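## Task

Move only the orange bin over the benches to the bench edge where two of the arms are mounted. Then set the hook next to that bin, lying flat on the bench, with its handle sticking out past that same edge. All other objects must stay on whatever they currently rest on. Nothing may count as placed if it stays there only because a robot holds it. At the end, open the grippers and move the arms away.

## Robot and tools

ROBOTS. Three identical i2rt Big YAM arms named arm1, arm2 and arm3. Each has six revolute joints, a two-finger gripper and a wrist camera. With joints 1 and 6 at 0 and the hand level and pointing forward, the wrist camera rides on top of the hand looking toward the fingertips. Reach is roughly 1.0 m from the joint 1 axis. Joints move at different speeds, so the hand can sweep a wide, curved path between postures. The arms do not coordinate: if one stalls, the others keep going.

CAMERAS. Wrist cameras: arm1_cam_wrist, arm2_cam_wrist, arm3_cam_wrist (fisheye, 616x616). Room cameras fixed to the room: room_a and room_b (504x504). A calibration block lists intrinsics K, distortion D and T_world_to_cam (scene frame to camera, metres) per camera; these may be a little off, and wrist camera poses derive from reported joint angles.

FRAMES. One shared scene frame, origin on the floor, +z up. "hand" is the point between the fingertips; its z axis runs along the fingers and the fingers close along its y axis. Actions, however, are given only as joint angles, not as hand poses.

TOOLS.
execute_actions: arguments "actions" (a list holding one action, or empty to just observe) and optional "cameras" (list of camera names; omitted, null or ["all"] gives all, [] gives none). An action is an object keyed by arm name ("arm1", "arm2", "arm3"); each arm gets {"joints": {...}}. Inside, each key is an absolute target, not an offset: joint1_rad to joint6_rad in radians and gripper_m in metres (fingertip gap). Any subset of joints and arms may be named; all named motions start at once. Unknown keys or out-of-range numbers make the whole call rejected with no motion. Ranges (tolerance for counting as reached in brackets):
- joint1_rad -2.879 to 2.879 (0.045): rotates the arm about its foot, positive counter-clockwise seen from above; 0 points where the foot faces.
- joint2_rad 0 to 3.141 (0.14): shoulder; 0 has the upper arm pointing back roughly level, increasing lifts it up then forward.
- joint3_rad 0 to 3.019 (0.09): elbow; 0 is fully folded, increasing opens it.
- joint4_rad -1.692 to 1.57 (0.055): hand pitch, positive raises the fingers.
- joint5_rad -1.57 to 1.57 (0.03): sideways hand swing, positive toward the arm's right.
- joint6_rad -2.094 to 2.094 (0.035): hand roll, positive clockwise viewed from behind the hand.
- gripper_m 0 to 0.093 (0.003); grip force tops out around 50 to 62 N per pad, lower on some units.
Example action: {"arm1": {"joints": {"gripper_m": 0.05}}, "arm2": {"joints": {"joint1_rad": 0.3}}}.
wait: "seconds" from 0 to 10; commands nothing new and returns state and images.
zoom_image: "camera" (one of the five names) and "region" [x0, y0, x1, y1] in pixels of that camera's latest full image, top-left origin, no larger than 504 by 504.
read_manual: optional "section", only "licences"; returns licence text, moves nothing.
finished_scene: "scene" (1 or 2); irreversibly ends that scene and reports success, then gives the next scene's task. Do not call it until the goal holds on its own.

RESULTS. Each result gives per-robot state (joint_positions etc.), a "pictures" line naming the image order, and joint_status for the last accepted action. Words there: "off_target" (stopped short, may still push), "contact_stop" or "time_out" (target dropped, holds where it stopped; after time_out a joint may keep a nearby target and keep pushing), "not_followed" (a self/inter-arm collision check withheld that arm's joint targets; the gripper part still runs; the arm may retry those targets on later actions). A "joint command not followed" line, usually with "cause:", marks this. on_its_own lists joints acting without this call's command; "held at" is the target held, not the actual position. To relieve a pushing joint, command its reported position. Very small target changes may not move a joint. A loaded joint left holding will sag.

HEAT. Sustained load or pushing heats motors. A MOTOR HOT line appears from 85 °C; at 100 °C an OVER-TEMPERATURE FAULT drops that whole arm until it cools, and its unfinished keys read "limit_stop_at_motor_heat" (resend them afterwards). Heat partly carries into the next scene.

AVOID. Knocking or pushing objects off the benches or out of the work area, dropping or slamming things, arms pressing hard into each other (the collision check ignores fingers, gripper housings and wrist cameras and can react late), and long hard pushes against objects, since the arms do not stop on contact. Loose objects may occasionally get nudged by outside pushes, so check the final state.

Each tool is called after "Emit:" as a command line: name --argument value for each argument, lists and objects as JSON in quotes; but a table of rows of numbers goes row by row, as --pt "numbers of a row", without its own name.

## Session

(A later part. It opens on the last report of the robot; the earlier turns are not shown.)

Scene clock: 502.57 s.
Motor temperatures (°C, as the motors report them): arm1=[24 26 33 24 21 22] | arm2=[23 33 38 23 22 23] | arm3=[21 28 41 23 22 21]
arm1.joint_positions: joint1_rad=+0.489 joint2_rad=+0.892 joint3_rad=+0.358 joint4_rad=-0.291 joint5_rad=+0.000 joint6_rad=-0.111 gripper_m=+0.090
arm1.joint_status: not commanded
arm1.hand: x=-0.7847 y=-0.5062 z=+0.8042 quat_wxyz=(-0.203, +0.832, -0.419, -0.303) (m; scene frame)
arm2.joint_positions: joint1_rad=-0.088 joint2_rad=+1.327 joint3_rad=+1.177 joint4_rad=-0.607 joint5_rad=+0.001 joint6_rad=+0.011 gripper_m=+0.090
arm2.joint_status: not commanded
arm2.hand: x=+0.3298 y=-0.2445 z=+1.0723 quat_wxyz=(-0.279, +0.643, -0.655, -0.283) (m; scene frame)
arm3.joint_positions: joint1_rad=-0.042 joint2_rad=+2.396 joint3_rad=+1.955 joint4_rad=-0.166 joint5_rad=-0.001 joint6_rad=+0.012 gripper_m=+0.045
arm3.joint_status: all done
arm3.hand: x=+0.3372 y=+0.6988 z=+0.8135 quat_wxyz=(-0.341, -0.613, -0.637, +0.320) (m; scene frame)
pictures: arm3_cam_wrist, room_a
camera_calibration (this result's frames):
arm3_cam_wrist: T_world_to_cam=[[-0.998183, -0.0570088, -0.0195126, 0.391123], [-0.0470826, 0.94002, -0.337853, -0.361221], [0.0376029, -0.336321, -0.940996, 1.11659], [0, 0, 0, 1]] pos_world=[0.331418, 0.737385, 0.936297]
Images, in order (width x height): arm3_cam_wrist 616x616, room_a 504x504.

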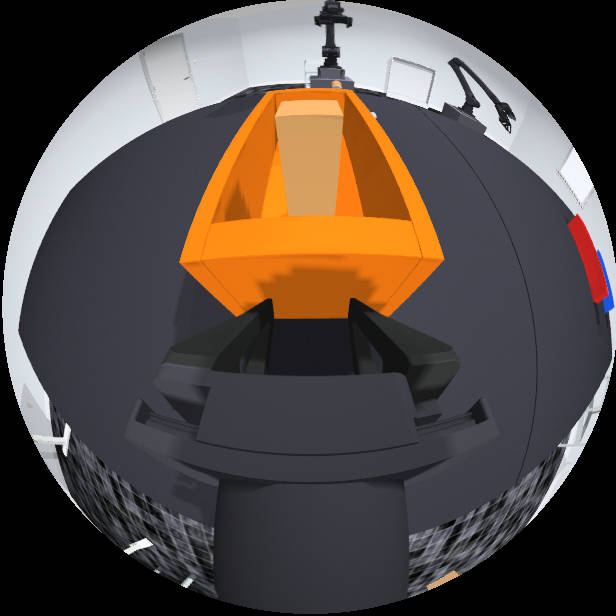

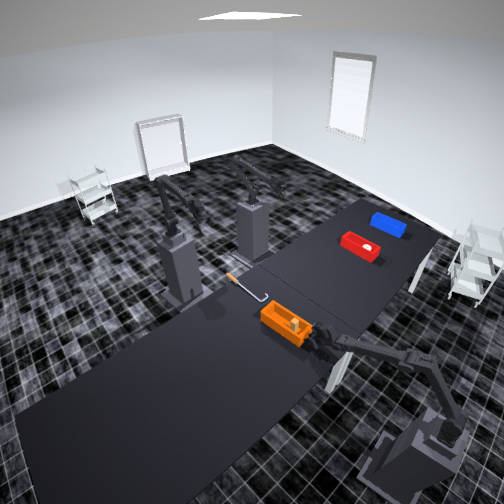

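Emit:
execute_actions --actions '[{"arm3":{"joints":{"joint2_rad":1.5,"joint3_rad":1.2,"joint4_rad":-0.4}},"arm2":{"joints":{"joint2_rad":1.7,"joint3_rad":1.0,"joint4_rad":0.6}}}]' --cameras '[]'

Emit:
execute_actions --actions '[{"arm2":{"joints":{"joint2_rad":2.08,"joint3_rad":1.0,"joint4_rad":0.82}}}]' --cameras '["arm2_cam_wrist","room_b"]'

Scene clock: 517.40 s.
Motor temperatures (°C, as the motors report them): arm1=[24 26 33 24 21 22] | arm2=[23 33 38 23 22 23] | arm3=[21 29 43 23 22 21]
arm1.joint_positions: joint1_rad=+0.489 joint2_rad=+0.892 joint3_rad=+0.358 joint4_rad=-0.291 joint5_rad=+0.000 joint6_rad=-0.111 gripper_m=+0.090
arm1.joint_status: not commanded
arm1.hand: x=-0.7847 y=-0.5062 z=+0.8042 quat_wxyz=(-0.203, +0.832, -0.419, -0.303) (m; scene frame)
arm2.joint_positions: joint1_rad=-0.088 joint2_rad=+1.728 joint3_rad=+0.979 joint4_rad=+0.578 joint5_rad=+0.001 joint6_rad=+0.011 gripper_m=+0.090
arm2.joint_status: all done
arm2.hand: x=+0.3300 y=-0.1270 z=+0.9752 quat_wxyz=(-0.453, +0.535, -0.546, -0.458) (m; scene frame)
arm3.joint_positions: joint1_rad=-0.042 joint2_rad=+1.486 joint3_rad=+1.209 joint4_rad=-0.396 joint5_rad=-0.001 joint6_rad=+0.012 gripper_m=+0.045
arm3.joint_status: all done
arm3.hand: x=+0.3235 y=+0.9767 z=+1.0327 quat_wxyz=(-0.319, -0.623, -0.648, +0.300) (m; scene frame)
pictures: none
No camera images: the call's "cameras" was empty. Leave "cameras" out to get every camera's image.

Scene clock: 518.57 s.
Motor temperatures (°C, as the motors report them): arm1=[24 26 33 24 21 22] | arm2=[23 33 38 23 22 23] | arm3=[21 29 43 23 22 21]
arm1.joint_positions: joint1_rad=+0.489 joint2_rad=+0.892 joint3_rad=+0.358 joint4_rad=-0.291 joint5_rad=+0.000 joint6_rad=-0.111 gripper_m=+0.090
arm1.joint_status: not commanded
arm1.hand: x=-0.7847 y=-0.5062 z=+0.8042 quat_wxyz=(-0.203, +0.832, -0.419, -0.303) (m; scene frame)
arm2.joint_positions: joint1_rad=-0.088 joint2_rad=+2.110 joint3_rad=+0.979 joint4_rad=+0.799 joint5_rad=+0.001 joint6_rad=+0.011 gripper_m=+0.090
arm2.joint_status: all done
arm2.hand: x=+0.3291 y=-0.1272 z=+0.7786 quat_wxyz=(-0.409, +0.570, -0.581, -0.413) (m; scene frame)
arm3.joint_positions: joint1_rad=-0.042 joint2_rad=+1.486 joint3_rad=+1.209 joint4_rad=-0.396 joint5_rad=-0.001 joint6_rad=+0.012 gripper_m=+0.045
arm3.joint_status: not commanded
arm3.hand: x=+0.3235 y=+0.9767 z=+1.0327 quat_wxyz=(-0.319, -0.623, -0.648, +0.300) (m; scene frame)
pictures: arm2_cam_wrist, room_b
camera_calibration (this result's frames):
arm2_cam_wrist: T_world_to_cam=[[0.999852, -0.0147612, -0.00887687, -0.326885], [-0.0171889, -0.821854, -0.569439, 0.349364], [0.0011101, 0.569507, -0.821985, 0.833321], [0, 0, 0, 1]] pos_world=[0.331917, -0.192281, 0.881018]
Images, in order (width x height): arm2_cam_wrist 616x616, room_b 504x504.

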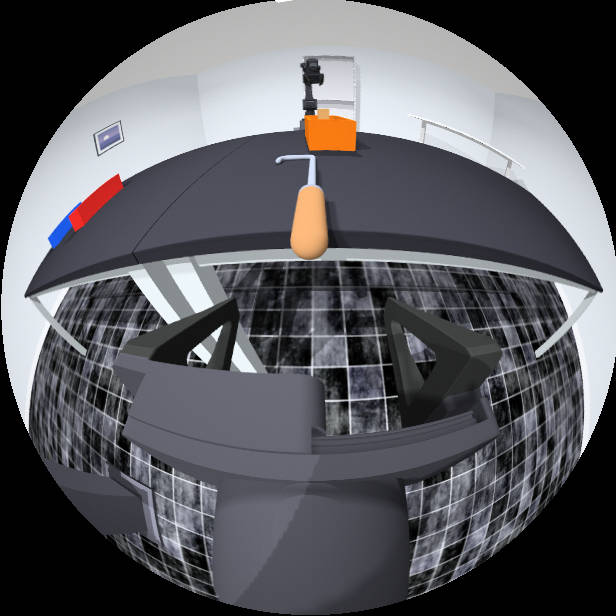

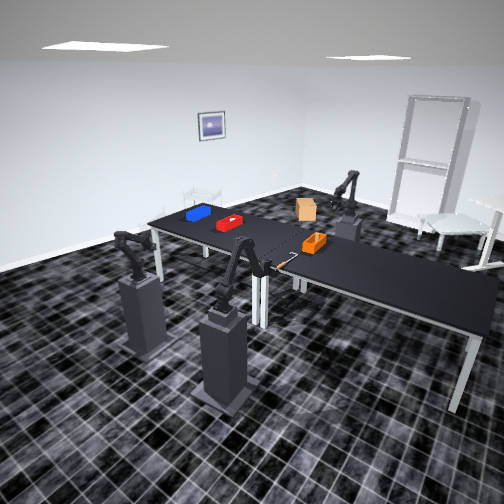

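Emit:
execute_actions --actions '[{"arm2":{"joints":{"joint2_rad":2.27,"joint3_rad":1.42,"joint4_rad":0.65}}}]' --cameras '["arm2_cam_wrist","room_b"]'

Scene clock: 523.93 s.
Motor temperatures (°C, as the motors report them): arm1=[24 26 33 24 21 22] | arm2=[23 33 37 23 22 23] | arm3=[21 28 42 23 22 21]
arm1.joint_positions: joint1_rad=+0.489 joint2_rad=+0.892 joint3_rad=+0.358 joint4_rad=-0.291 joint5_rad=+0.000 joint6_rad=-0.111 gripper_m=+0.090
arm1.joint_status: not commanded
arm1.hand: x=-0.7847 y=-0.5062 z=+0.8042 quat_wxyz=(-0.203, +0.832, -0.419, -0.303) (m; scene frame)
arm2.joint_positions: joint1_rad=-0.088 joint2_rad=+2.279 joint3_rad=+1.386 joint4_rad=+0.652 joint5_rad=+0.001 joint6_rad=+0.011 gripper_m=+0.090
arm2.joint_status: all done
arm2.hand: x=+0.3299 y=+0.0013 z=+0.8016 quat_wxyz=(-0.434, +0.550, -0.562, -0.439) (m; scene frame)
arm3.joint_positions: joint1_rad=-0.042 joint2_rad=+1.486 joint3_rad=+1.209 joint4_rad=-0.396 joint5_rad=-0.001 joint6_rad=+0.012 gripper_m=+0.045
arm3.joint_status: not commanded
arm3.hand: x=+0.3235 y=+0.9767 z=+1.0327 quat_wxyz=(-0.319, -0.623, -0.648, +0.300) (m; scene frame)
pictures: arm2_cam_wrist, room_b
camera_calibration (this result's frames):
arm2_cam_wrist: T_world_to_cam=[[0.99985, -0.0143216, -0.00971774, -0.324892], [-0.0172199, -0.766834, -0.641615, 0.525831], [0.00173704, 0.641686, -0.766965, 0.734625], [0, 0, 0, 1]] pos_world=[0.332622, -0.0728265, 0.897656]
Images, in order (width x height): arm2_cam_wrist 616x616, room_b 504x504.

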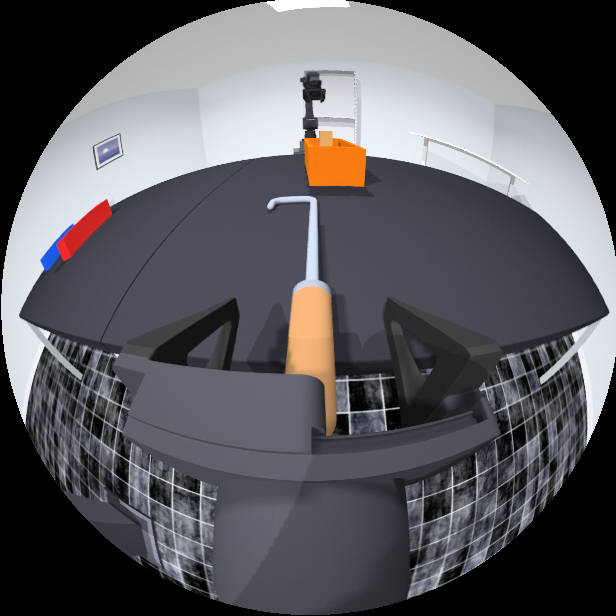

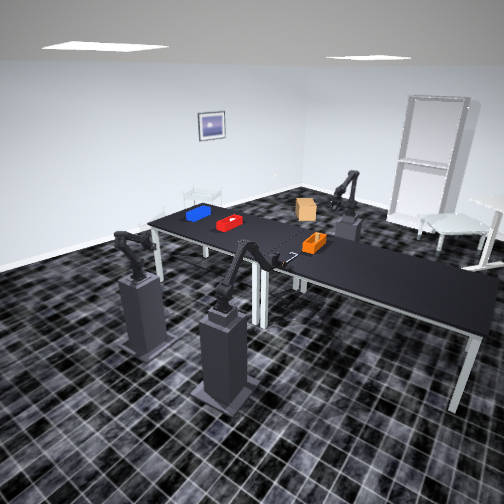

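Emit:
execute_actions --actions '[{"arm2":{"joints":{"joint4_rad":0.51}}}]' --cameras '[]'

Emit:
execute_actions --actions '[{"arm2":{"joints":{"gripper_m":0}}}]' --cameras '["arm2_cam_wrist"]'

Scene clock: 529.40 s.
Motor temperatures (°C, as the motors report them): arm1=[24 26 33 24 21 22] | arm2=[23 34 37 23 22 23] | arm3=[21 28 41 23 22 21]
arm1.joint_positions: joint1_rad=+0.489 joint2_rad=+0.892 joint3_rad=+0.358 joint4_rad=-0.291 joint5_rad=+0.000 joint6_rad=-0.111 gripper_m=+0.090
arm1.joint_status: not commanded
arm1.hand: x=-0.7847 y=-0.5062 z=+0.8042 quat_wxyz=(-0.203, +0.832, -0.419, -0.303) (m; scene frame)
arm2.joint_positions: joint1_rad=-0.088 joint2_rad=+2.279 joint3_rad=+1.386 joint4_rad=+0.517 joint5_rad=+0.001 joint6_rad=+0.011 gripper_m=+0.090
arm2.joint_status: all done
arm2.hand: x=+0.3297 y=-0.0088 z=+0.7700 quat_wxyz=(-0.396, +0.578, -0.590, -0.400) (m; scene frame)
arm3.joint_positions: joint1_rad=-0.042 joint2_rad=+1.486 joint3_rad=+1.209 joint4_rad=-0.396 joint5_rad=-0.001 joint6_rad=+0.012 gripper_m=+0.045
arm3.joint_status: not commanded
arm3.hand: x=+0.3235 y=+0.9767 z=+1.0327 quat_wxyz=(-0.319, -0.623, -0.648, +0.300) (m; scene frame)
pictures: none
No camera images: the call's "cameras" was empty. Leave "cameras" out to get every camera's image.

Scene clock: 530.10 s.
Motor temperatures (°C, as the motors report them): arm1=[24 26 33 24 21 22] | arm2=[23 34 37 23 22 23] | arm3=[21 28 41 23 22 21]
arm1.joint_positions: joint1_rad=+0.489 joint2_rad=+0.892 joint3_rad=+0.358 joint4_rad=-0.291 joint5_rad=+0.000 joint6_rad=-0.111 gripper_m=+0.090
arm1.joint_status: not commanded
arm1.hand: x=-0.7847 y=-0.5062 z=+0.8042 quat_wxyz=(-0.203, +0.832, -0.419, -0.303) (m; scene frame)
arm2.joint_positions: joint1_rad=-0.088 joint2_rad=+2.279 joint3_rad=+1.386 joint4_rad=+0.516 joint5_rad=+0.000 joint6_rad=+0.011 gripper_m=+0.029
arm2.joint_status: gripper_m off_target (ended at +0.029, target +0.000)
arm2.hand: x=+0.3296 y=-0.0089 z=+0.7698 quat_wxyz=(-0.396, +0.579, -0.590, -0.400) (m; scene frame)
arm3.joint_positions: joint1_rad=-0.042 joint2_rad=+1.486 joint3_rad=+1.209 joint4_rad=-0.396 joint5_rad=-0.001 joint6_rad=+0.012 gripper_m=+0.045
arm3.joint_status: not commanded
arm3.hand: x=+0.3235 y=+0.9767 z=+1.0327 quat_wxyz=(-0.319, -0.623, -0.648, +0.300) (m; scene frame)
pictures: arm2_cam_wrist
camera_calibration (this result's frames):
arm2_cam_wrist: T_world_to_cam=[[0.999862, -0.0144557, -0.00823085, -0.326235], [-0.0166192, -0.846656, -0.531881, 0.412293], [0.000720029, 0.531944, -0.846779, 0.777533], [0, 0, 0, 1]] pos_world=[0.332482, -0.0692496, 0.875004]
Images, in order (width x height): arm2_cam_wrist 616x616.

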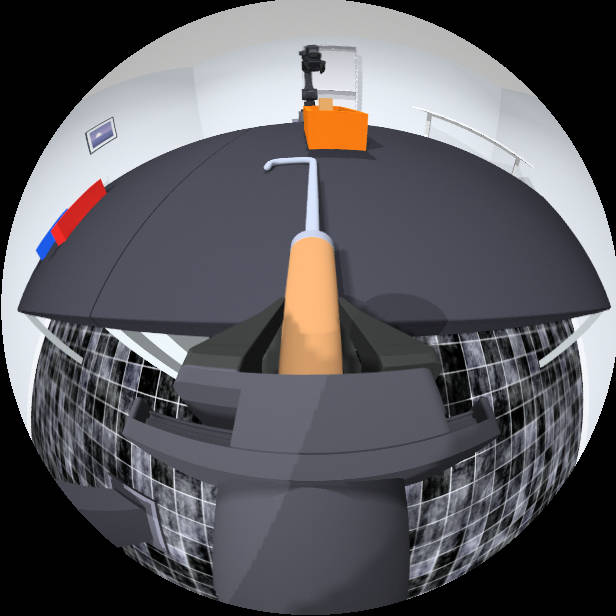

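Emit:
execute_actions --actions '[{"arm2":{"joints":{"joint2_rad":1.95,"joint4_rad":0.55}}}]' --cameras '[]'

Emit:
execute_actions --actions '[{"arm2":{"joints":{"joint6_rad":-1.57}}}]' --cameras '["arm2_cam_wrist","room_b","room_a"]'

Scene clock: 539.87 s.
Motor temperatures (°C, as the motors report them): arm1=[24 26 33 24 21 22] | arm2=[23 34 37 23 22 23] | arm3=[21 27 40 23 22 21]
arm1.joint_positions: joint1_rad=+0.489 joint2_rad=+0.892 joint3_rad=+0.358 joint4_rad=-0.291 joint5_rad=+0.000 joint6_rad=-0.111 gripper_m=+0.090
arm1.joint_status: not commanded
arm1.hand: x=-0.7847 y=-0.5062 z=+0.8042 quat_wxyz=(-0.203, +0.832, -0.419, -0.303) (m; scene frame)
arm2.joint_positions: joint1_rad=-0.088 joint2_rad=+1.977 joint3_rad=+1.386 joint4_rad=+0.515 joint5_rad=+0.000 joint6_rad=+0.011 gripper_m=+0.029
arm2.joint_status: all done
arm2.hand: x=+0.3307 y=-0.0009 z=+1.0041 quat_wxyz=(-0.479, +0.513, -0.523, -0.483) (m; scene frame)
arm3.joint_positions: joint1_rad=-0.042 joint2_rad=+1.486 joint3_rad=+1.209 joint4_rad=-0.396 joint5_rad=-0.001 joint6_rad=+0.012 gripper_m=+0.045
arm3.joint_status: not commanded
arm3.hand: x=+0.3235 y=+0.9767 z=+1.0327 quat_wxyz=(-0.319, -0.623, -0.648, +0.300) (m; scene frame)
pictures: none
No camera images: the call's "cameras" was empty. Leave "cameras" out to get every camera's image.

Scene clock: 542.20 s.
Motor temperatures (°C, as the motors report them): arm1=[24 26 33 24 21 22] | arm2=[23 34 37 23 22 23] | arm3=[21 27 40 23 22 21]
arm1.joint_positions: joint1_rad=+0.489 joint2_rad=+0.892 joint3_rad=+0.358 joint4_rad=-0.291 joint5_rad=+0.000 joint6_rad=-0.111 gripper_m=+0.090
arm1.joint_status: not commanded
arm1.hand: x=-0.7847 y=-0.5062 z=+0.8042 quat_wxyz=(-0.203, +0.832, -0.419, -0.303) (m; scene frame)
arm2.joint_positions: joint1_rad=-0.088 joint2_rad=+1.977 joint3_rad=+1.386 joint4_rad=+0.515 joint5_rad=+0.000 joint6_rad=-1.536 gripper_m=+0.029
arm2.joint_status: all done
arm2.hand: x=+0.3307 y=-0.0009 z=+1.0041 quat_wxyz=(-0.680, +0.733, -0.016, -0.012) (m; scene frame)
arm3.joint_positions: joint1_rad=-0.042 joint2_rad=+1.486 joint3_rad=+1.209 joint4_rad=-0.396 joint5_rad=-0.001 joint6_rad=+0.012 gripper_m=+0.045
arm3.joint_status: not commanded
arm3.hand: x=+0.3235 y=+0.9767 z=+1.0327 quat_wxyz=(-0.319, -0.623, -0.648, +0.300) (m; scene frame)
pictures: arm2_cam_wrist, room_a, room_b
camera_calibration (this result's frames):
arm2_cam_wrist: T_world_to_cam=[[0.0359566, 0.0670745, 0.9971, -1.01584], [0.80132, -0.598128, 0.0113393, -0.272059], [0.597154, 0.798589, -0.0752548, -0.0000229222], [0, 0, 0, 1]] pos_world=[0.254546, -0.0945709, 1.01598]
Images, in order (width x height): arm2_cam_wrist 616x616, room_a 504x504, room_b 504x504.

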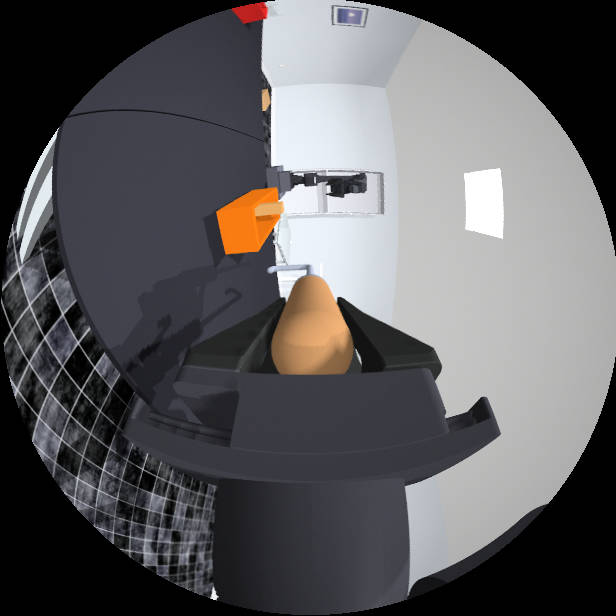

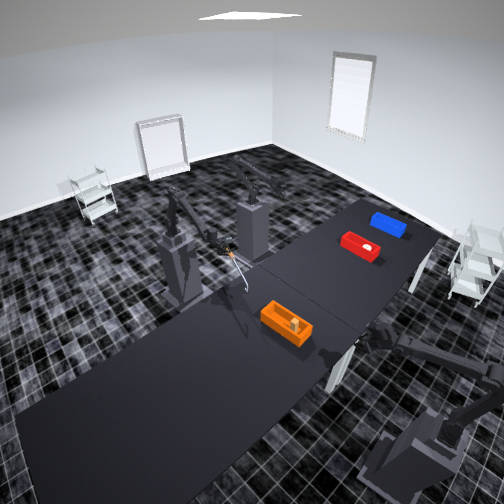

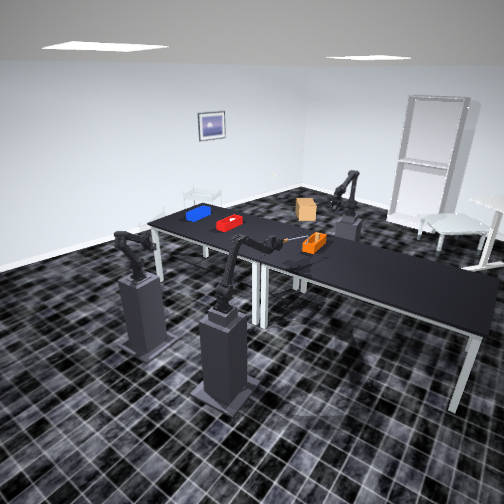

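Emit:
execute_actions --actions '[{"arm2":{"joints":{"joint2_rad":2.25,"joint3_rad":1.94,"joint4_rad":0.30}}}]' --cameras '["arm2_cam_wrist","room_b","room_a"]'

Emit:
zoom_image --camera "room_a" --region '[190,220,350,380]'

Emit:
zoom_image --camera "room_b" --region '[230,190,370,290]'

Scene clock: 559.77 s.
Motor temperatures (°C, as the motors report them): arm1=[24 25 33 24 21 22] | arm2=[23 35 39 23 22 23] | arm3=[21 27 40 23 22 21]
arm1.joint_positions: joint1_rad=+0.489 joint2_rad=+0.892 joint3_rad=+0.358 joint4_rad=-0.291 joint5_rad=+0.000 joint6_rad=-0.111 gripper_m=+0.090
arm1.joint_status: not commanded
arm1.hand: x=-0.7847 y=-0.5062 z=+0.8042 quat_wxyz=(-0.203, +0.832, -0.419, -0.303) (m; scene frame)
arm2.joint_positions: joint1_rad=-0.088 joint2_rad=+2.294 joint3_rad=+1.851 joint4_rad=+0.268 joint5_rad=-0.001 joint6_rad=-1.566 gripper_m=+0.029
arm2.joint_status: all done
arm2.hand: x=+0.3312 y=+0.1134 z=+0.9467 quat_wxyz=(-0.643, +0.766, -0.005, -0.002) (m; scene frame)
arm3.joint_positions: joint1_rad=-0.042 joint2_rad=+1.486 joint3_rad=+1.209 joint4_rad=-0.396 joint5_rad=-0.001 joint6_rad=+0.012 gripper_m=+0.045
arm3.joint_status: not commanded
arm3.hand: x=+0.3235 y=+0.9767 z=+1.0327 quat_wxyz=(-0.319, -0.623, -0.648, +0.300) (m; scene frame)
pictures: arm2_cam_wrist, room_a, room_b
camera_calibration (this result's frames):
arm2_cam_wrist: T_world_to_cam=[[0.00675257, 0.166122, 0.986082, -0.957455], [0.802701, -0.588972, 0.0937252, -0.282945], [0.596344, 0.790896, -0.137323, -0.0359997], [0, 0, 0, 1]] pos_world=[0.255054, 0.0208796, 0.965705]
Images, in order (width x height): arm2_cam_wrist 616x616, room_a 504x504, room_b 504x504.

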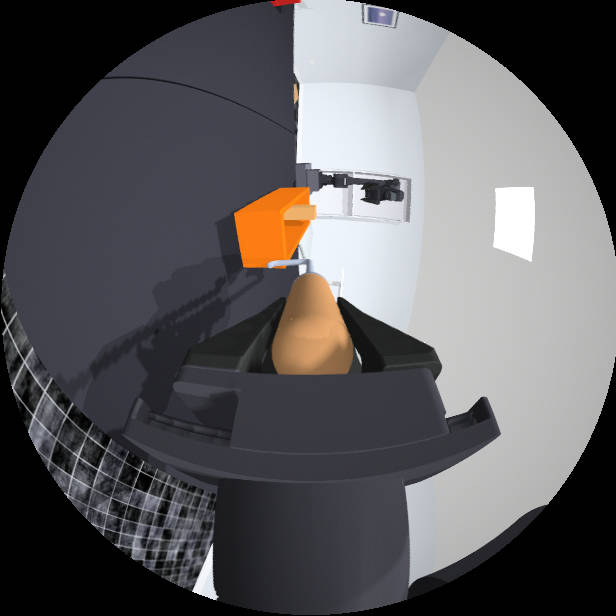

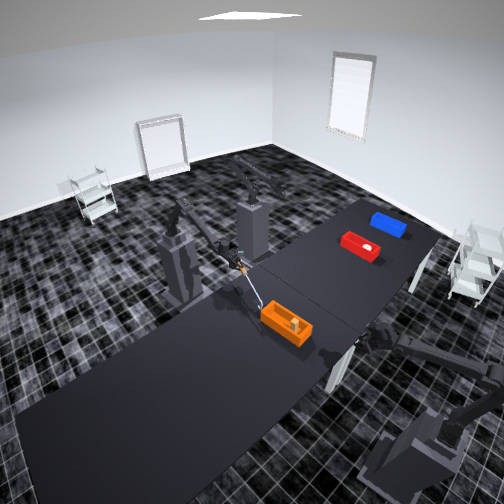

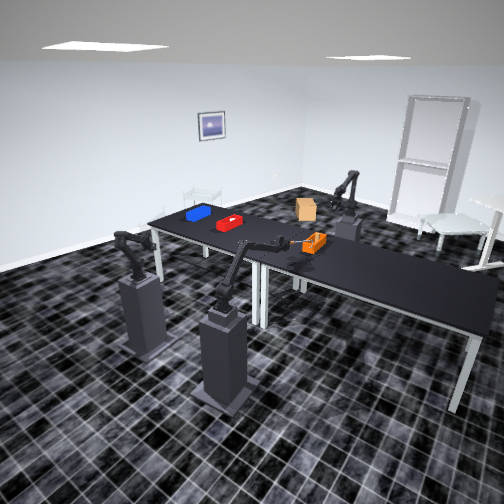

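Region (190, 220, 350, 380) of room_a's 504x504 image, scaled by 3.150, with more detail than that image has.

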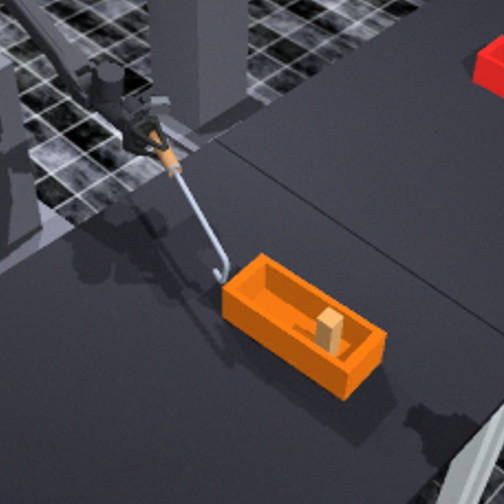

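Region (230, 190, 370, 290) of room_b's 504x504 image, scaled by 3.600, with more detail than that image has; it fills the top 360 rows of this view, and the rest is white.

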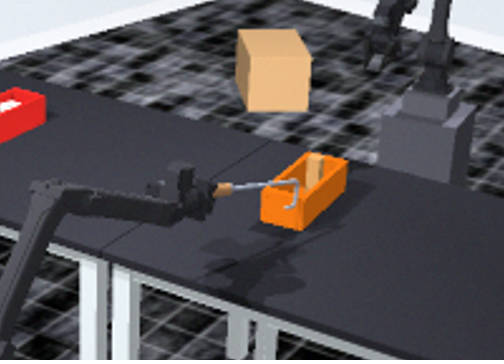

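Emit:
execute_actions --actions '[{"arm2":{"joints":{"joint4_rad":0.5}}}]' --cameras '[]'

Emit:
execute_actions --actions '[{"arm2":{"joints":{"joint1_rad":-0.02,"joint2_rad":2.36,"joint3_rad":2.2,"joint4_rad":0.3}}}]' --cameras '["arm2_cam_wrist","room_b","room_a"]'

Emit:
zoom_image --camera "room_a" --region '[190,220,350,380]'

Emit:
zoom_image --camera "room_b" --region '[230,190,370,290]'

Scene clock: 594.80 s.
Motor temperatures (°C, as the motors report them): arm1=[24 25 33 24 21 22] | arm2=[23 38 45 23 22 23] | arm3=[21 27 40 23 22 21]
arm1.joint_positions: joint1_rad=+0.489 joint2_rad=+0.892 joint3_rad=+0.358 joint4_rad=-0.291 joint5_rad=+0.000 joint6_rad=-0.111 gripper_m=+0.090
arm1.joint_status: not commanded
arm1.hand: x=-0.7847 y=-0.5062 z=+0.8042 quat_wxyz=(-0.203, +0.832, -0.419, -0.303) (m; scene frame)
arm2.joint_positions: joint1_rad=-0.088 joint2_rad=+2.294 joint3_rad=+1.851 joint4_rad=+0.440 joint5_rad=-0.001 joint6_rad=-1.565 gripper_m=+0.029
arm2.joint_status: joint4_rad time_out (moved +0.172 of +0.232)
arm2.on_its_own: joint4_rad reads +0.440 and still pushes toward +0.500 since a time_out
arm2.hand: x=+0.3314 y=+0.1172 z=+0.9885 quat_wxyz=(-0.706, +0.708, -0.005, -0.002) (m; scene frame)
arm3.joint_positions: joint1_rad=-0.042 joint2_rad=+1.486 joint3_rad=+1.209 joint4_rad=-0.396 joint5_rad=-0.001 joint6_rad=+0.012 gripper_m=+0.045
arm3.joint_status: not commanded
arm3.hand: x=+0.3235 y=+0.9767 z=+1.0327 quat_wxyz=(-0.319, -0.623, -0.648, +0.300) (m; scene frame)
pictures: none
No camera images: the call's "cameras" was empty. Leave "cameras" out to get every camera's image.

not run: a stop came earlier in this reply.

Region (190, 220, 350, 380) of room_a's 504x504 image, scaled by 3.150, with more detail than that image has.

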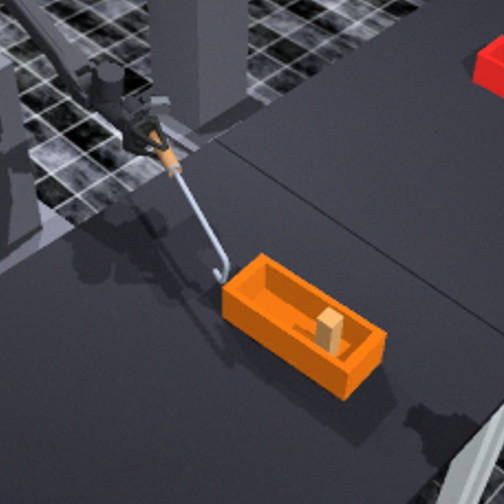

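Region (230, 190, 370, 290) of room_b's 504x504 image, scaled by 3.600, with more detail than that image has; it fills the top 360 rows of this view, and the rest is white.

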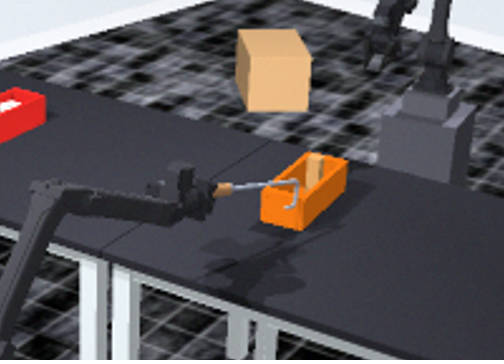

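Emit:
execute_actions --actions '[{"arm2":{"joints":{"joint1_rad":-0.02,"joint2_rad":2.42,"joint3_rad":2.28,"joint4_rad":0.3}}}]' --cameras '["arm2_cam_wrist","room_b","room_a"]'

Emit:
zoom_image --camera "room_a" --region '[190,220,350,380]'

Emit:
zoom_image --camera "room_b" --region '[230,190,370,290]'

Scene clock: 605.13 s.
Motor temperatures (°C, as the motors report them): arm1=[24 25 33 24 21 22] | arm2=[23 38 46 23 22 23] | arm3=[21 27 40 23 22 21]
arm1.joint_positions: joint1_rad=+0.489 joint2_rad=+0.892 joint3_rad=+0.358 joint4_rad=-0.291 joint5_rad=+0.000 joint6_rad=-0.111 gripper_m=+0.090
arm1.joint_status: not commanded
arm1.hand: x=-0.7847 y=-0.5062 z=+0.8042 quat_wxyz=(-0.203, +0.832, -0.419, -0.303) (m; scene frame)
arm2.joint_positions: joint1_rad=-0.018 joint2_rad=+2.477 joint3_rad=+2.178 joint4_rad=+0.264 joint5_rad=-0.001 joint6_rad=-1.565 gripper_m=+0.029
arm2.joint_status: joint3_rad time_out (moved +0.327 of +0.429); the others done
arm2.on_its_own: joint3_rad reads +2.178 and still pushes toward +2.280 since a time_out
arm2.hand: x=+0.2637 y=+0.1734 z=+0.9739 quat_wxyz=(-0.695, +0.718, +0.020, -0.026) (m; scene frame)
arm3.joint_positions: joint1_rad=-0.042 joint2_rad=+1.486 joint3_rad=+1.209 joint4_rad=-0.396 joint5_rad=-0.001 joint6_rad=+0.012 gripper_m=+0.045
arm3.joint_status: not commanded
arm3.hand: x=+0.3235 y=+0.9767 z=+1.0327 quat_wxyz=(-0.319, -0.623, -0.648, +0.300) (m; scene frame)
pictures: arm2_cam_wrist, room_a, room_b
camera_calibration (this result's frames):
arm2_cam_wrist: T_world_to_cam=[[0.00445933, 0.0265801, 0.999637, -0.98218], [0.842372, -0.538794, 0.0105686, -0.134144], [0.538879, 0.842018, -0.0247929, -0.142748], [0, 0, 0, 1]] pos_world=[0.194303, 0.0740265, 0.979702]
Images, in order (width x height): arm2_cam_wrist 616x616, room_a 504x504, room_b 504x504.

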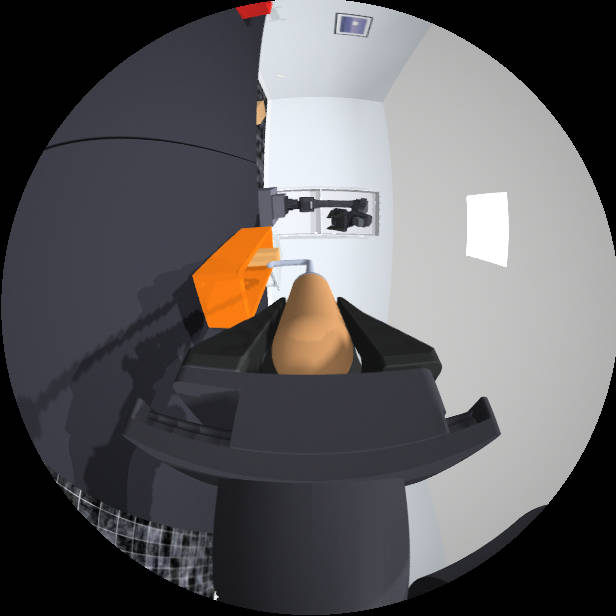

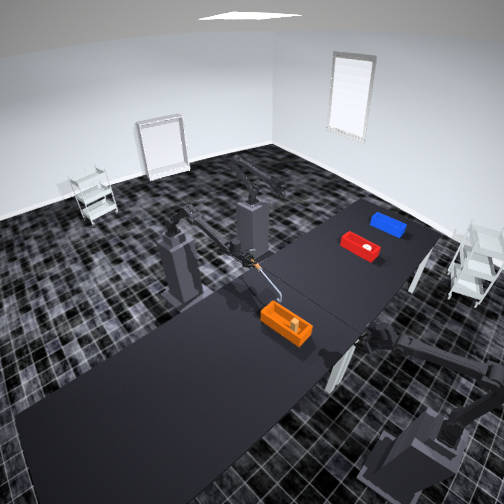

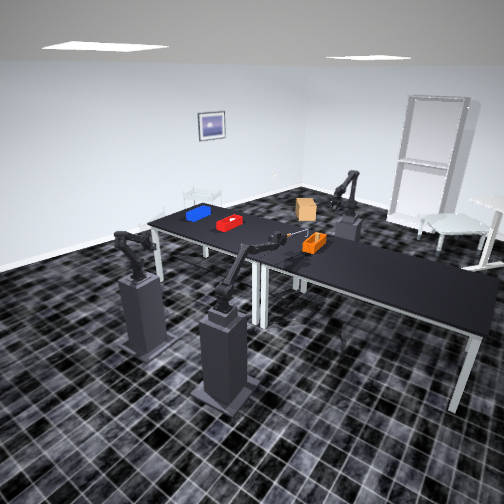

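Region (190, 220, 350, 380) of room_a's 504x504 image, scaled by 3.150, with more detail than that image has.

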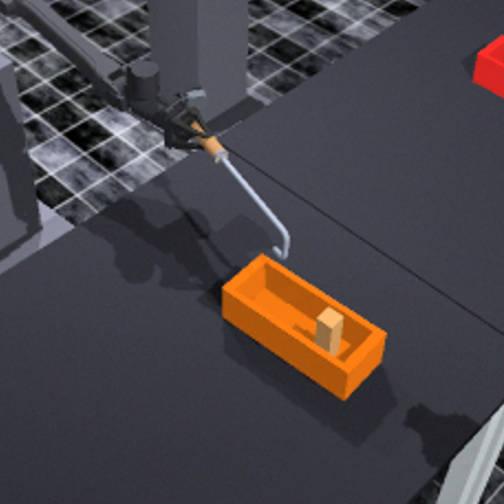

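Region (230, 190, 370, 290) of room_b's 504x504 image, scaled by 3.600, with more detail than that image has; it fills the top 360 rows of this view, and the rest is white.

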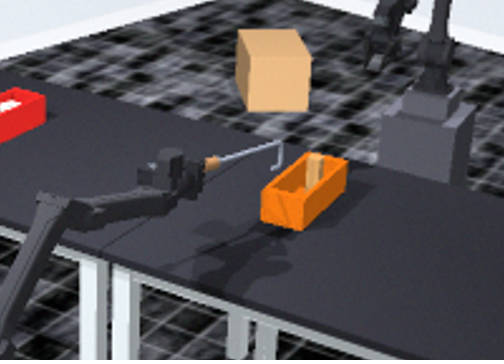

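Emit:
execute_actions --actions '[{"arm2":{"joints":{"joint3_rad":2.18,"joint4_rad":0.12}}}]' --cameras '["arm2_cam_wrist","room_b","room_a"]'

Emit:
zoom_image --camera "room_a" --region '[190,220,350,380]'

Emit:
zoom_image --camera "room_b" --region '[230,190,370,290]'

Scene clock: 616.03 s.
Motor temperatures (°C, as the motors report them): arm1=[24 25 33 24 21 22] | arm2=[23 39 47 23 22 23] | arm3=[21 27 40 23 22 21]
arm1.joint_positions: joint1_rad=+0.489 joint2_rad=+0.892 joint3_rad=+0.358 joint4_rad=-0.291 joint5_rad=+0.000 joint6_rad=-0.111 gripper_m=+0.090
arm1.joint_status: not commanded
arm1.hand: x=-0.7847 y=-0.5062 z=+0.8042 quat_wxyz=(-0.203, +0.832, -0.419, -0.303) (m; scene frame)
arm2.joint_positions: joint1_rad=-0.018 joint2_rad=+2.465 joint3_rad=+2.173 joint4_rad=+0.140 joint5_rad=-0.001 joint6_rad=-1.574 gripper_m=+0.029
arm2.joint_status: all done
arm2.hand: x=+0.2639 y=+0.1695 z=+0.9514 quat_wxyz=(-0.652, +0.758, +0.025, -0.022) (m; scene frame)
arm3.joint_positions: joint1_rad=-0.042 joint2_rad=+1.486 joint3_rad=+1.209 joint4_rad=-0.396 joint5_rad=-0.001 joint6_rad=+0.012 gripper_m=+0.045
arm3.joint_status: not commanded
arm3.hand: x=+0.3235 y=+0.9767 z=+1.0327 quat_wxyz=(-0.319, -0.623, -0.648, +0.300) (m; scene frame)
pictures: arm2_cam_wrist, room_a, room_b
camera_calibration (this result's frames):
arm2_cam_wrist: T_world_to_cam=[[-0.0122189, 0.142736, 0.989685, -0.965407], [0.842282, -0.53195, 0.0871186, -0.210118], [0.538899, 0.834659, -0.113724, -0.054231], [0, 0, 0, 1]] pos_world=[0.194407, 0.07129, 0.967587]
Images, in order (width x height): arm2_cam_wrist 616x616, room_a 504x504, room_b 504x504.

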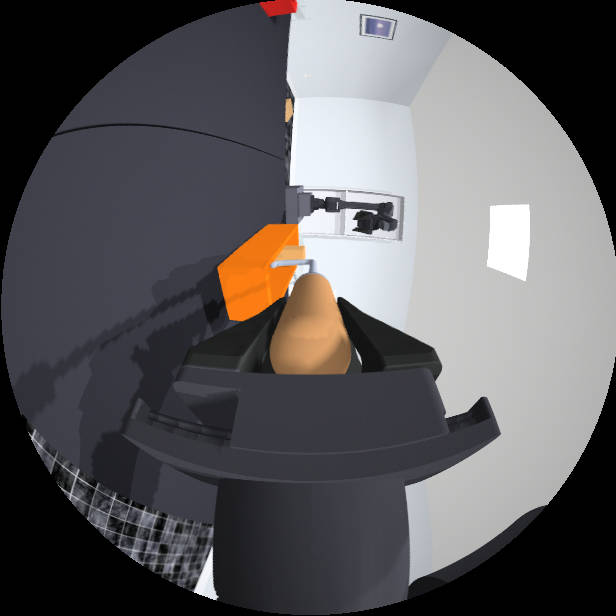

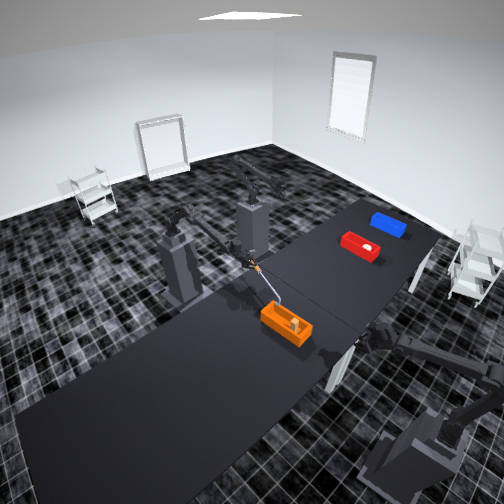

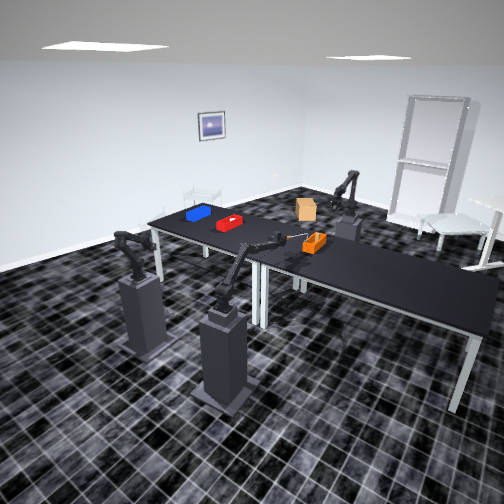

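Region (190, 220, 350, 380) of room_a's 504x504 image, scaled by 3.150, with more detail than that image has.

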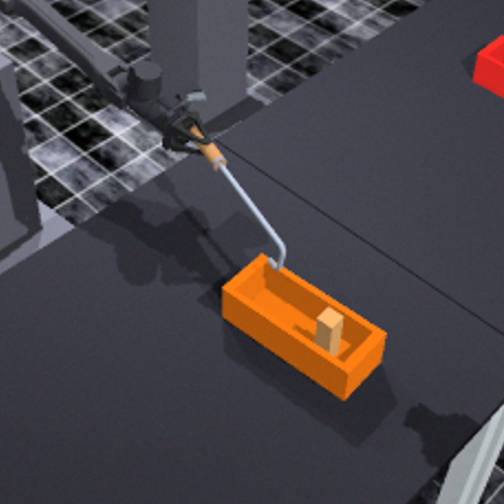

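Region (230, 190, 370, 290) of room_b's 504x504 image, scaled by 3.600, with more detail than that image has; it fills the top 360 rows of this view, and the rest is white.

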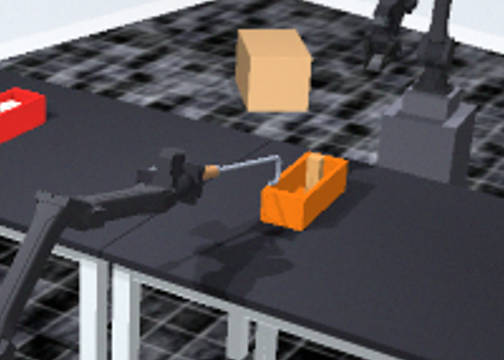

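Emit:
execute_actions --actions '[{"arm2":{"joints":{"joint1_rad":-0.062}}}]' --cameras '[]'

Emit:
execute_actions --actions '[{"arm2":{"joints":{"joint4_rad":0.03}}}]' --cameras '["room_b","room_a"]'

Emit:
zoom_image --camera "room_a" --region '[190,220,350,380]'

Emit:
zoom_image --camera "room_b" --region '[230,190,370,290]'

Scene clock: 631.10 s.
Motor temperatures (°C, as the motors report them): arm1=[24 25 33 24 21 22] | arm2=[23 40 42 23 22 23] | arm3=[21 27 40 23 22 21]
arm1.joint_positions: joint1_rad=+0.489 joint2_rad=+0.892 joint3_rad=+0.358 joint4_rad=-0.291 joint5_rad=+0.000 joint6_rad=-0.111 gripper_m=+0.090
arm1.joint_status: not commanded
arm1.hand: x=-0.7847 y=-0.5062 z=+0.8042 quat_wxyz=(-0.203, +0.832, -0.419, -0.303) (m; scene frame)
arm2.joint_positions: joint1_rad=-0.067 joint2_rad=+2.465 joint3_rad=+2.153 joint4_rad=+0.090 joint5_rad=-0.003 joint6_rad=-1.569 gripper_m=+0.029
arm2.joint_status: all done
arm2.hand: x=+0.3109 y=+0.1659 z=+0.9270 quat_wxyz=(-0.625, +0.781, +0.005, -0.008) (m; scene frame)
arm3.joint_positions: joint1_rad=-0.042 joint2_rad=+1.486 joint3_rad=+1.209 joint4_rad=-0.396 joint5_rad=-0.001 joint6_rad=+0.012 gripper_m=+0.045
arm3.joint_status: not commanded
arm3.hand: x=+0.3235 y=+0.9767 z=+1.0327 quat_wxyz=(-0.319, -0.623, -0.648, +0.300) (m; scene frame)
pictures: none
No camera images: the call's "cameras" was empty. Leave "cameras" out to get every camera's image.

Scene clock: 631.90 s.
Motor temperatures (°C, as the motors report them): arm1=[24 25 33 24 21 22] | arm2=[23 40 42 23 22 23] | arm3=[21 27 40 23 22 21]
arm1.joint_positions: joint1_rad=+0.489 joint2_rad=+0.892 joint3_rad=+0.358 joint4_rad=-0.291 joint5_rad=+0.000 joint6_rad=-0.111 gripper_m=+0.090
arm1.joint_status: not commanded
arm1.hand: x=-0.7847 y=-0.5062 z=+0.8042 quat_wxyz=(-0.203, +0.832, -0.419, -0.303) (m; scene frame)
arm2.joint_positions: joint1_rad=-0.066 joint2_rad=+2.465 joint3_rad=+2.153 joint4_rad=+0.029 joint5_rad=-0.003 joint6_rad=-1.569 gripper_m=+0.029
arm2.joint_status: all done
arm2.hand: x=+0.3102 y=+0.1621 z=+0.9123 quat_wxyz=(-0.601, +0.800, +0.005, -0.008) (m; scene frame)
arm3.joint_positions: joint1_rad=-0.042 joint2_rad=+1.486 joint3_rad=+1.209 joint4_rad=-0.396 joint5_rad=-0.001 joint6_rad=+0.012 gripper_m=+0.045
arm3.joint_status: not commanded
arm3.hand: x=+0.3235 y=+0.9767 z=+1.0327 quat_wxyz=(-0.319, -0.623, -0.648, +0.300) (m; scene frame)
pictures: room_a, room_b
Images, in order (width x height): room_a 504x504, room_b 504x504.

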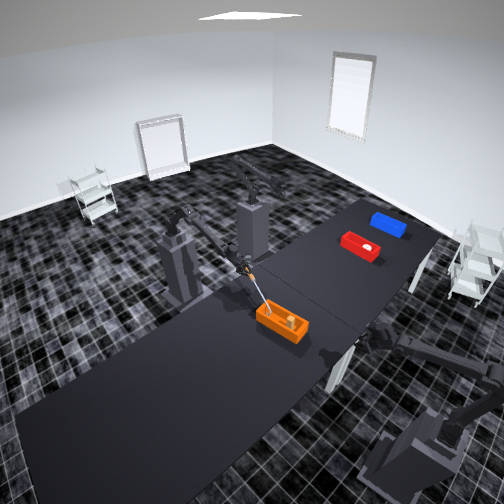

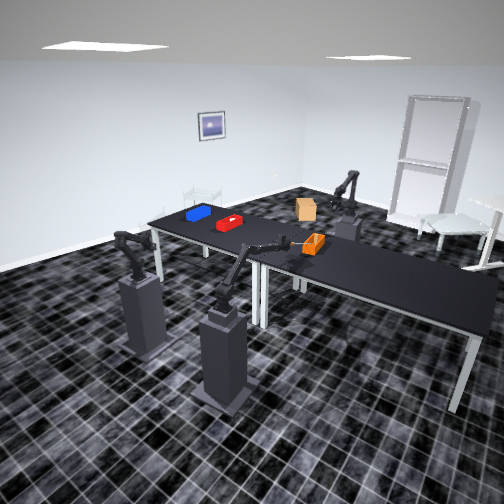

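Region (190, 220, 350, 380) of room_a's 504x504 image, scaled by 3.150, with more detail than that image has.

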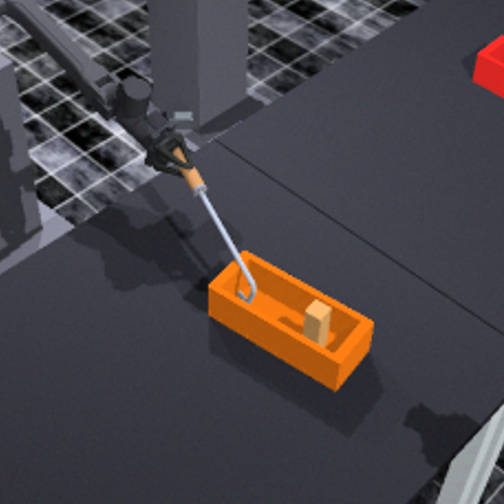

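Region (230, 190, 370, 290) of room_b's 504x504 image, scaled by 3.600, with more detail than that image has; it fills the top 360 rows of this view, and the rest is white.

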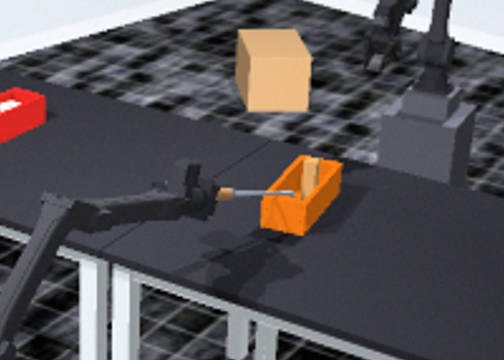

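Emit:
execute_actions --actions '[{"arm2":{"joints":{"joint2_rad":2.31,"joint3_rad":1.86,"joint4_rad":0.17}}}]' --cameras '[]'

Emit:
execute_actions --actions '[{"arm2":{"joints":{"joint2_rad":2.16,"joint3_rad":1.58,"joint4_rad":0.30}}}]' --cameras '["room_a"]'

Emit:
zoom_image --camera "room_a" --region '[170,200,330,360]'

Scene clock: 645.57 s.
Motor temperatures (°C, as the motors report them): arm1=[24 25 33 24 21 22] | arm2=[23 40 41 23 22 23] | arm3=[21 27 40 23 22 21]
arm1.joint_positions: joint1_rad=+0.489 joint2_rad=+0.892 joint3_rad=+0.358 joint4_rad=-0.291 joint5_rad=+0.000 joint6_rad=-0.111 gripper_m=+0.090
arm1.joint_status: not commanded
arm1.hand: x=-0.7847 y=-0.5062 z=+0.8042 quat_wxyz=(-0.203, +0.832, -0.419, -0.303) (m; scene frame)
arm2.joint_positions: joint1_rad=-0.066 joint2_rad=+2.337 joint3_rad=+1.880 joint4_rad=+0.178 joint5_rad=-0.003 joint6_rad=-1.577 gripper_m=+0.029
arm2.joint_status: all done
arm2.hand: x=+0.3109 y=+0.1153 z=+0.9040 quat_wxyz=(-0.603, +0.798, +0.008, -0.006) (m; scene frame)
arm3.joint_positions: joint1_rad=-0.042 joint2_rad=+1.486 joint3_rad=+1.209 joint4_rad=-0.396 joint5_rad=-0.001 joint6_rad=+0.012 gripper_m=+0.045
arm3.joint_status: not commanded
arm3.hand: x=+0.3235 y=+0.9767 z=+1.0327 quat_wxyz=(-0.319, -0.623, -0.648, +0.300) (m; scene frame)
pictures: none
No camera images: the call's "cameras" was empty. Leave "cameras" out to get every camera's image.

Scene clock: 646.53 s.
Motor temperatures (°C, as the motors report them): arm1=[24 25 33 24 21 22] | arm2=[23 40 41 23 22 23] | arm3=[21 27 40 23 22 21]
arm1.joint_positions: joint1_rad=+0.489 joint2_rad=+0.892 joint3_rad=+0.358 joint4_rad=-0.291 joint5_rad=+0.000 joint6_rad=-0.111 gripper_m=+0.090
arm1.joint_status: not commanded
arm1.hand: x=-0.7847 y=-0.5062 z=+0.8042 quat_wxyz=(-0.203, +0.832, -0.419, -0.303) (m; scene frame)
arm2.joint_positions: joint1_rad=-0.066 joint2_rad=+2.185 joint3_rad=+1.598 joint4_rad=+0.304 joint5_rad=-0.003 joint6_rad=-1.577 gripper_m=+0.029
arm2.joint_status: all done
arm2.hand: x=+0.3119 y=+0.0526 z=+0.9044 quat_wxyz=(-0.601, +0.799, +0.008, -0.006) (m; scene frame)
arm3.joint_positions: joint1_rad=-0.042 joint2_rad=+1.486 joint3_rad=+1.209 joint4_rad=-0.396 joint5_rad=-0.001 joint6_rad=+0.012 gripper_m=+0.045
arm3.joint_status: not commanded
arm3.hand: x=+0.3235 y=+0.9767 z=+1.0327 quat_wxyz=(-0.319, -0.623, -0.648, +0.300) (m; scene frame)
pictures: room_a
Images, in order (width x height): room_a 504x504.

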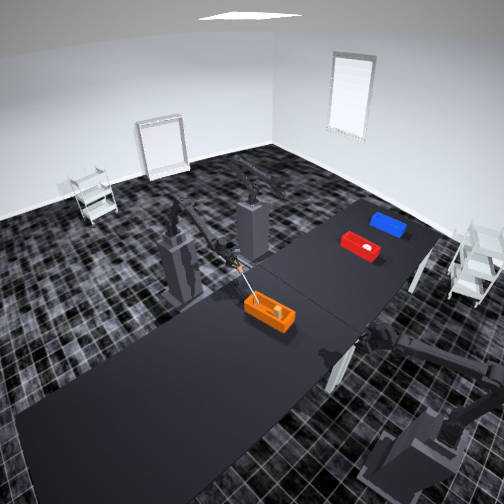

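Region (170, 200, 330, 360) of room_a's 504x504 image, scaled by 3.150, with more detail than that image has.

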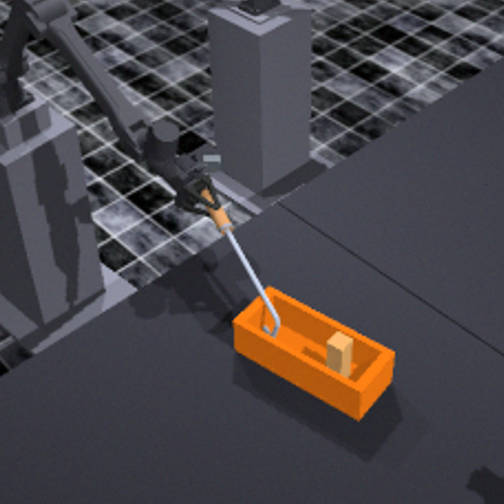

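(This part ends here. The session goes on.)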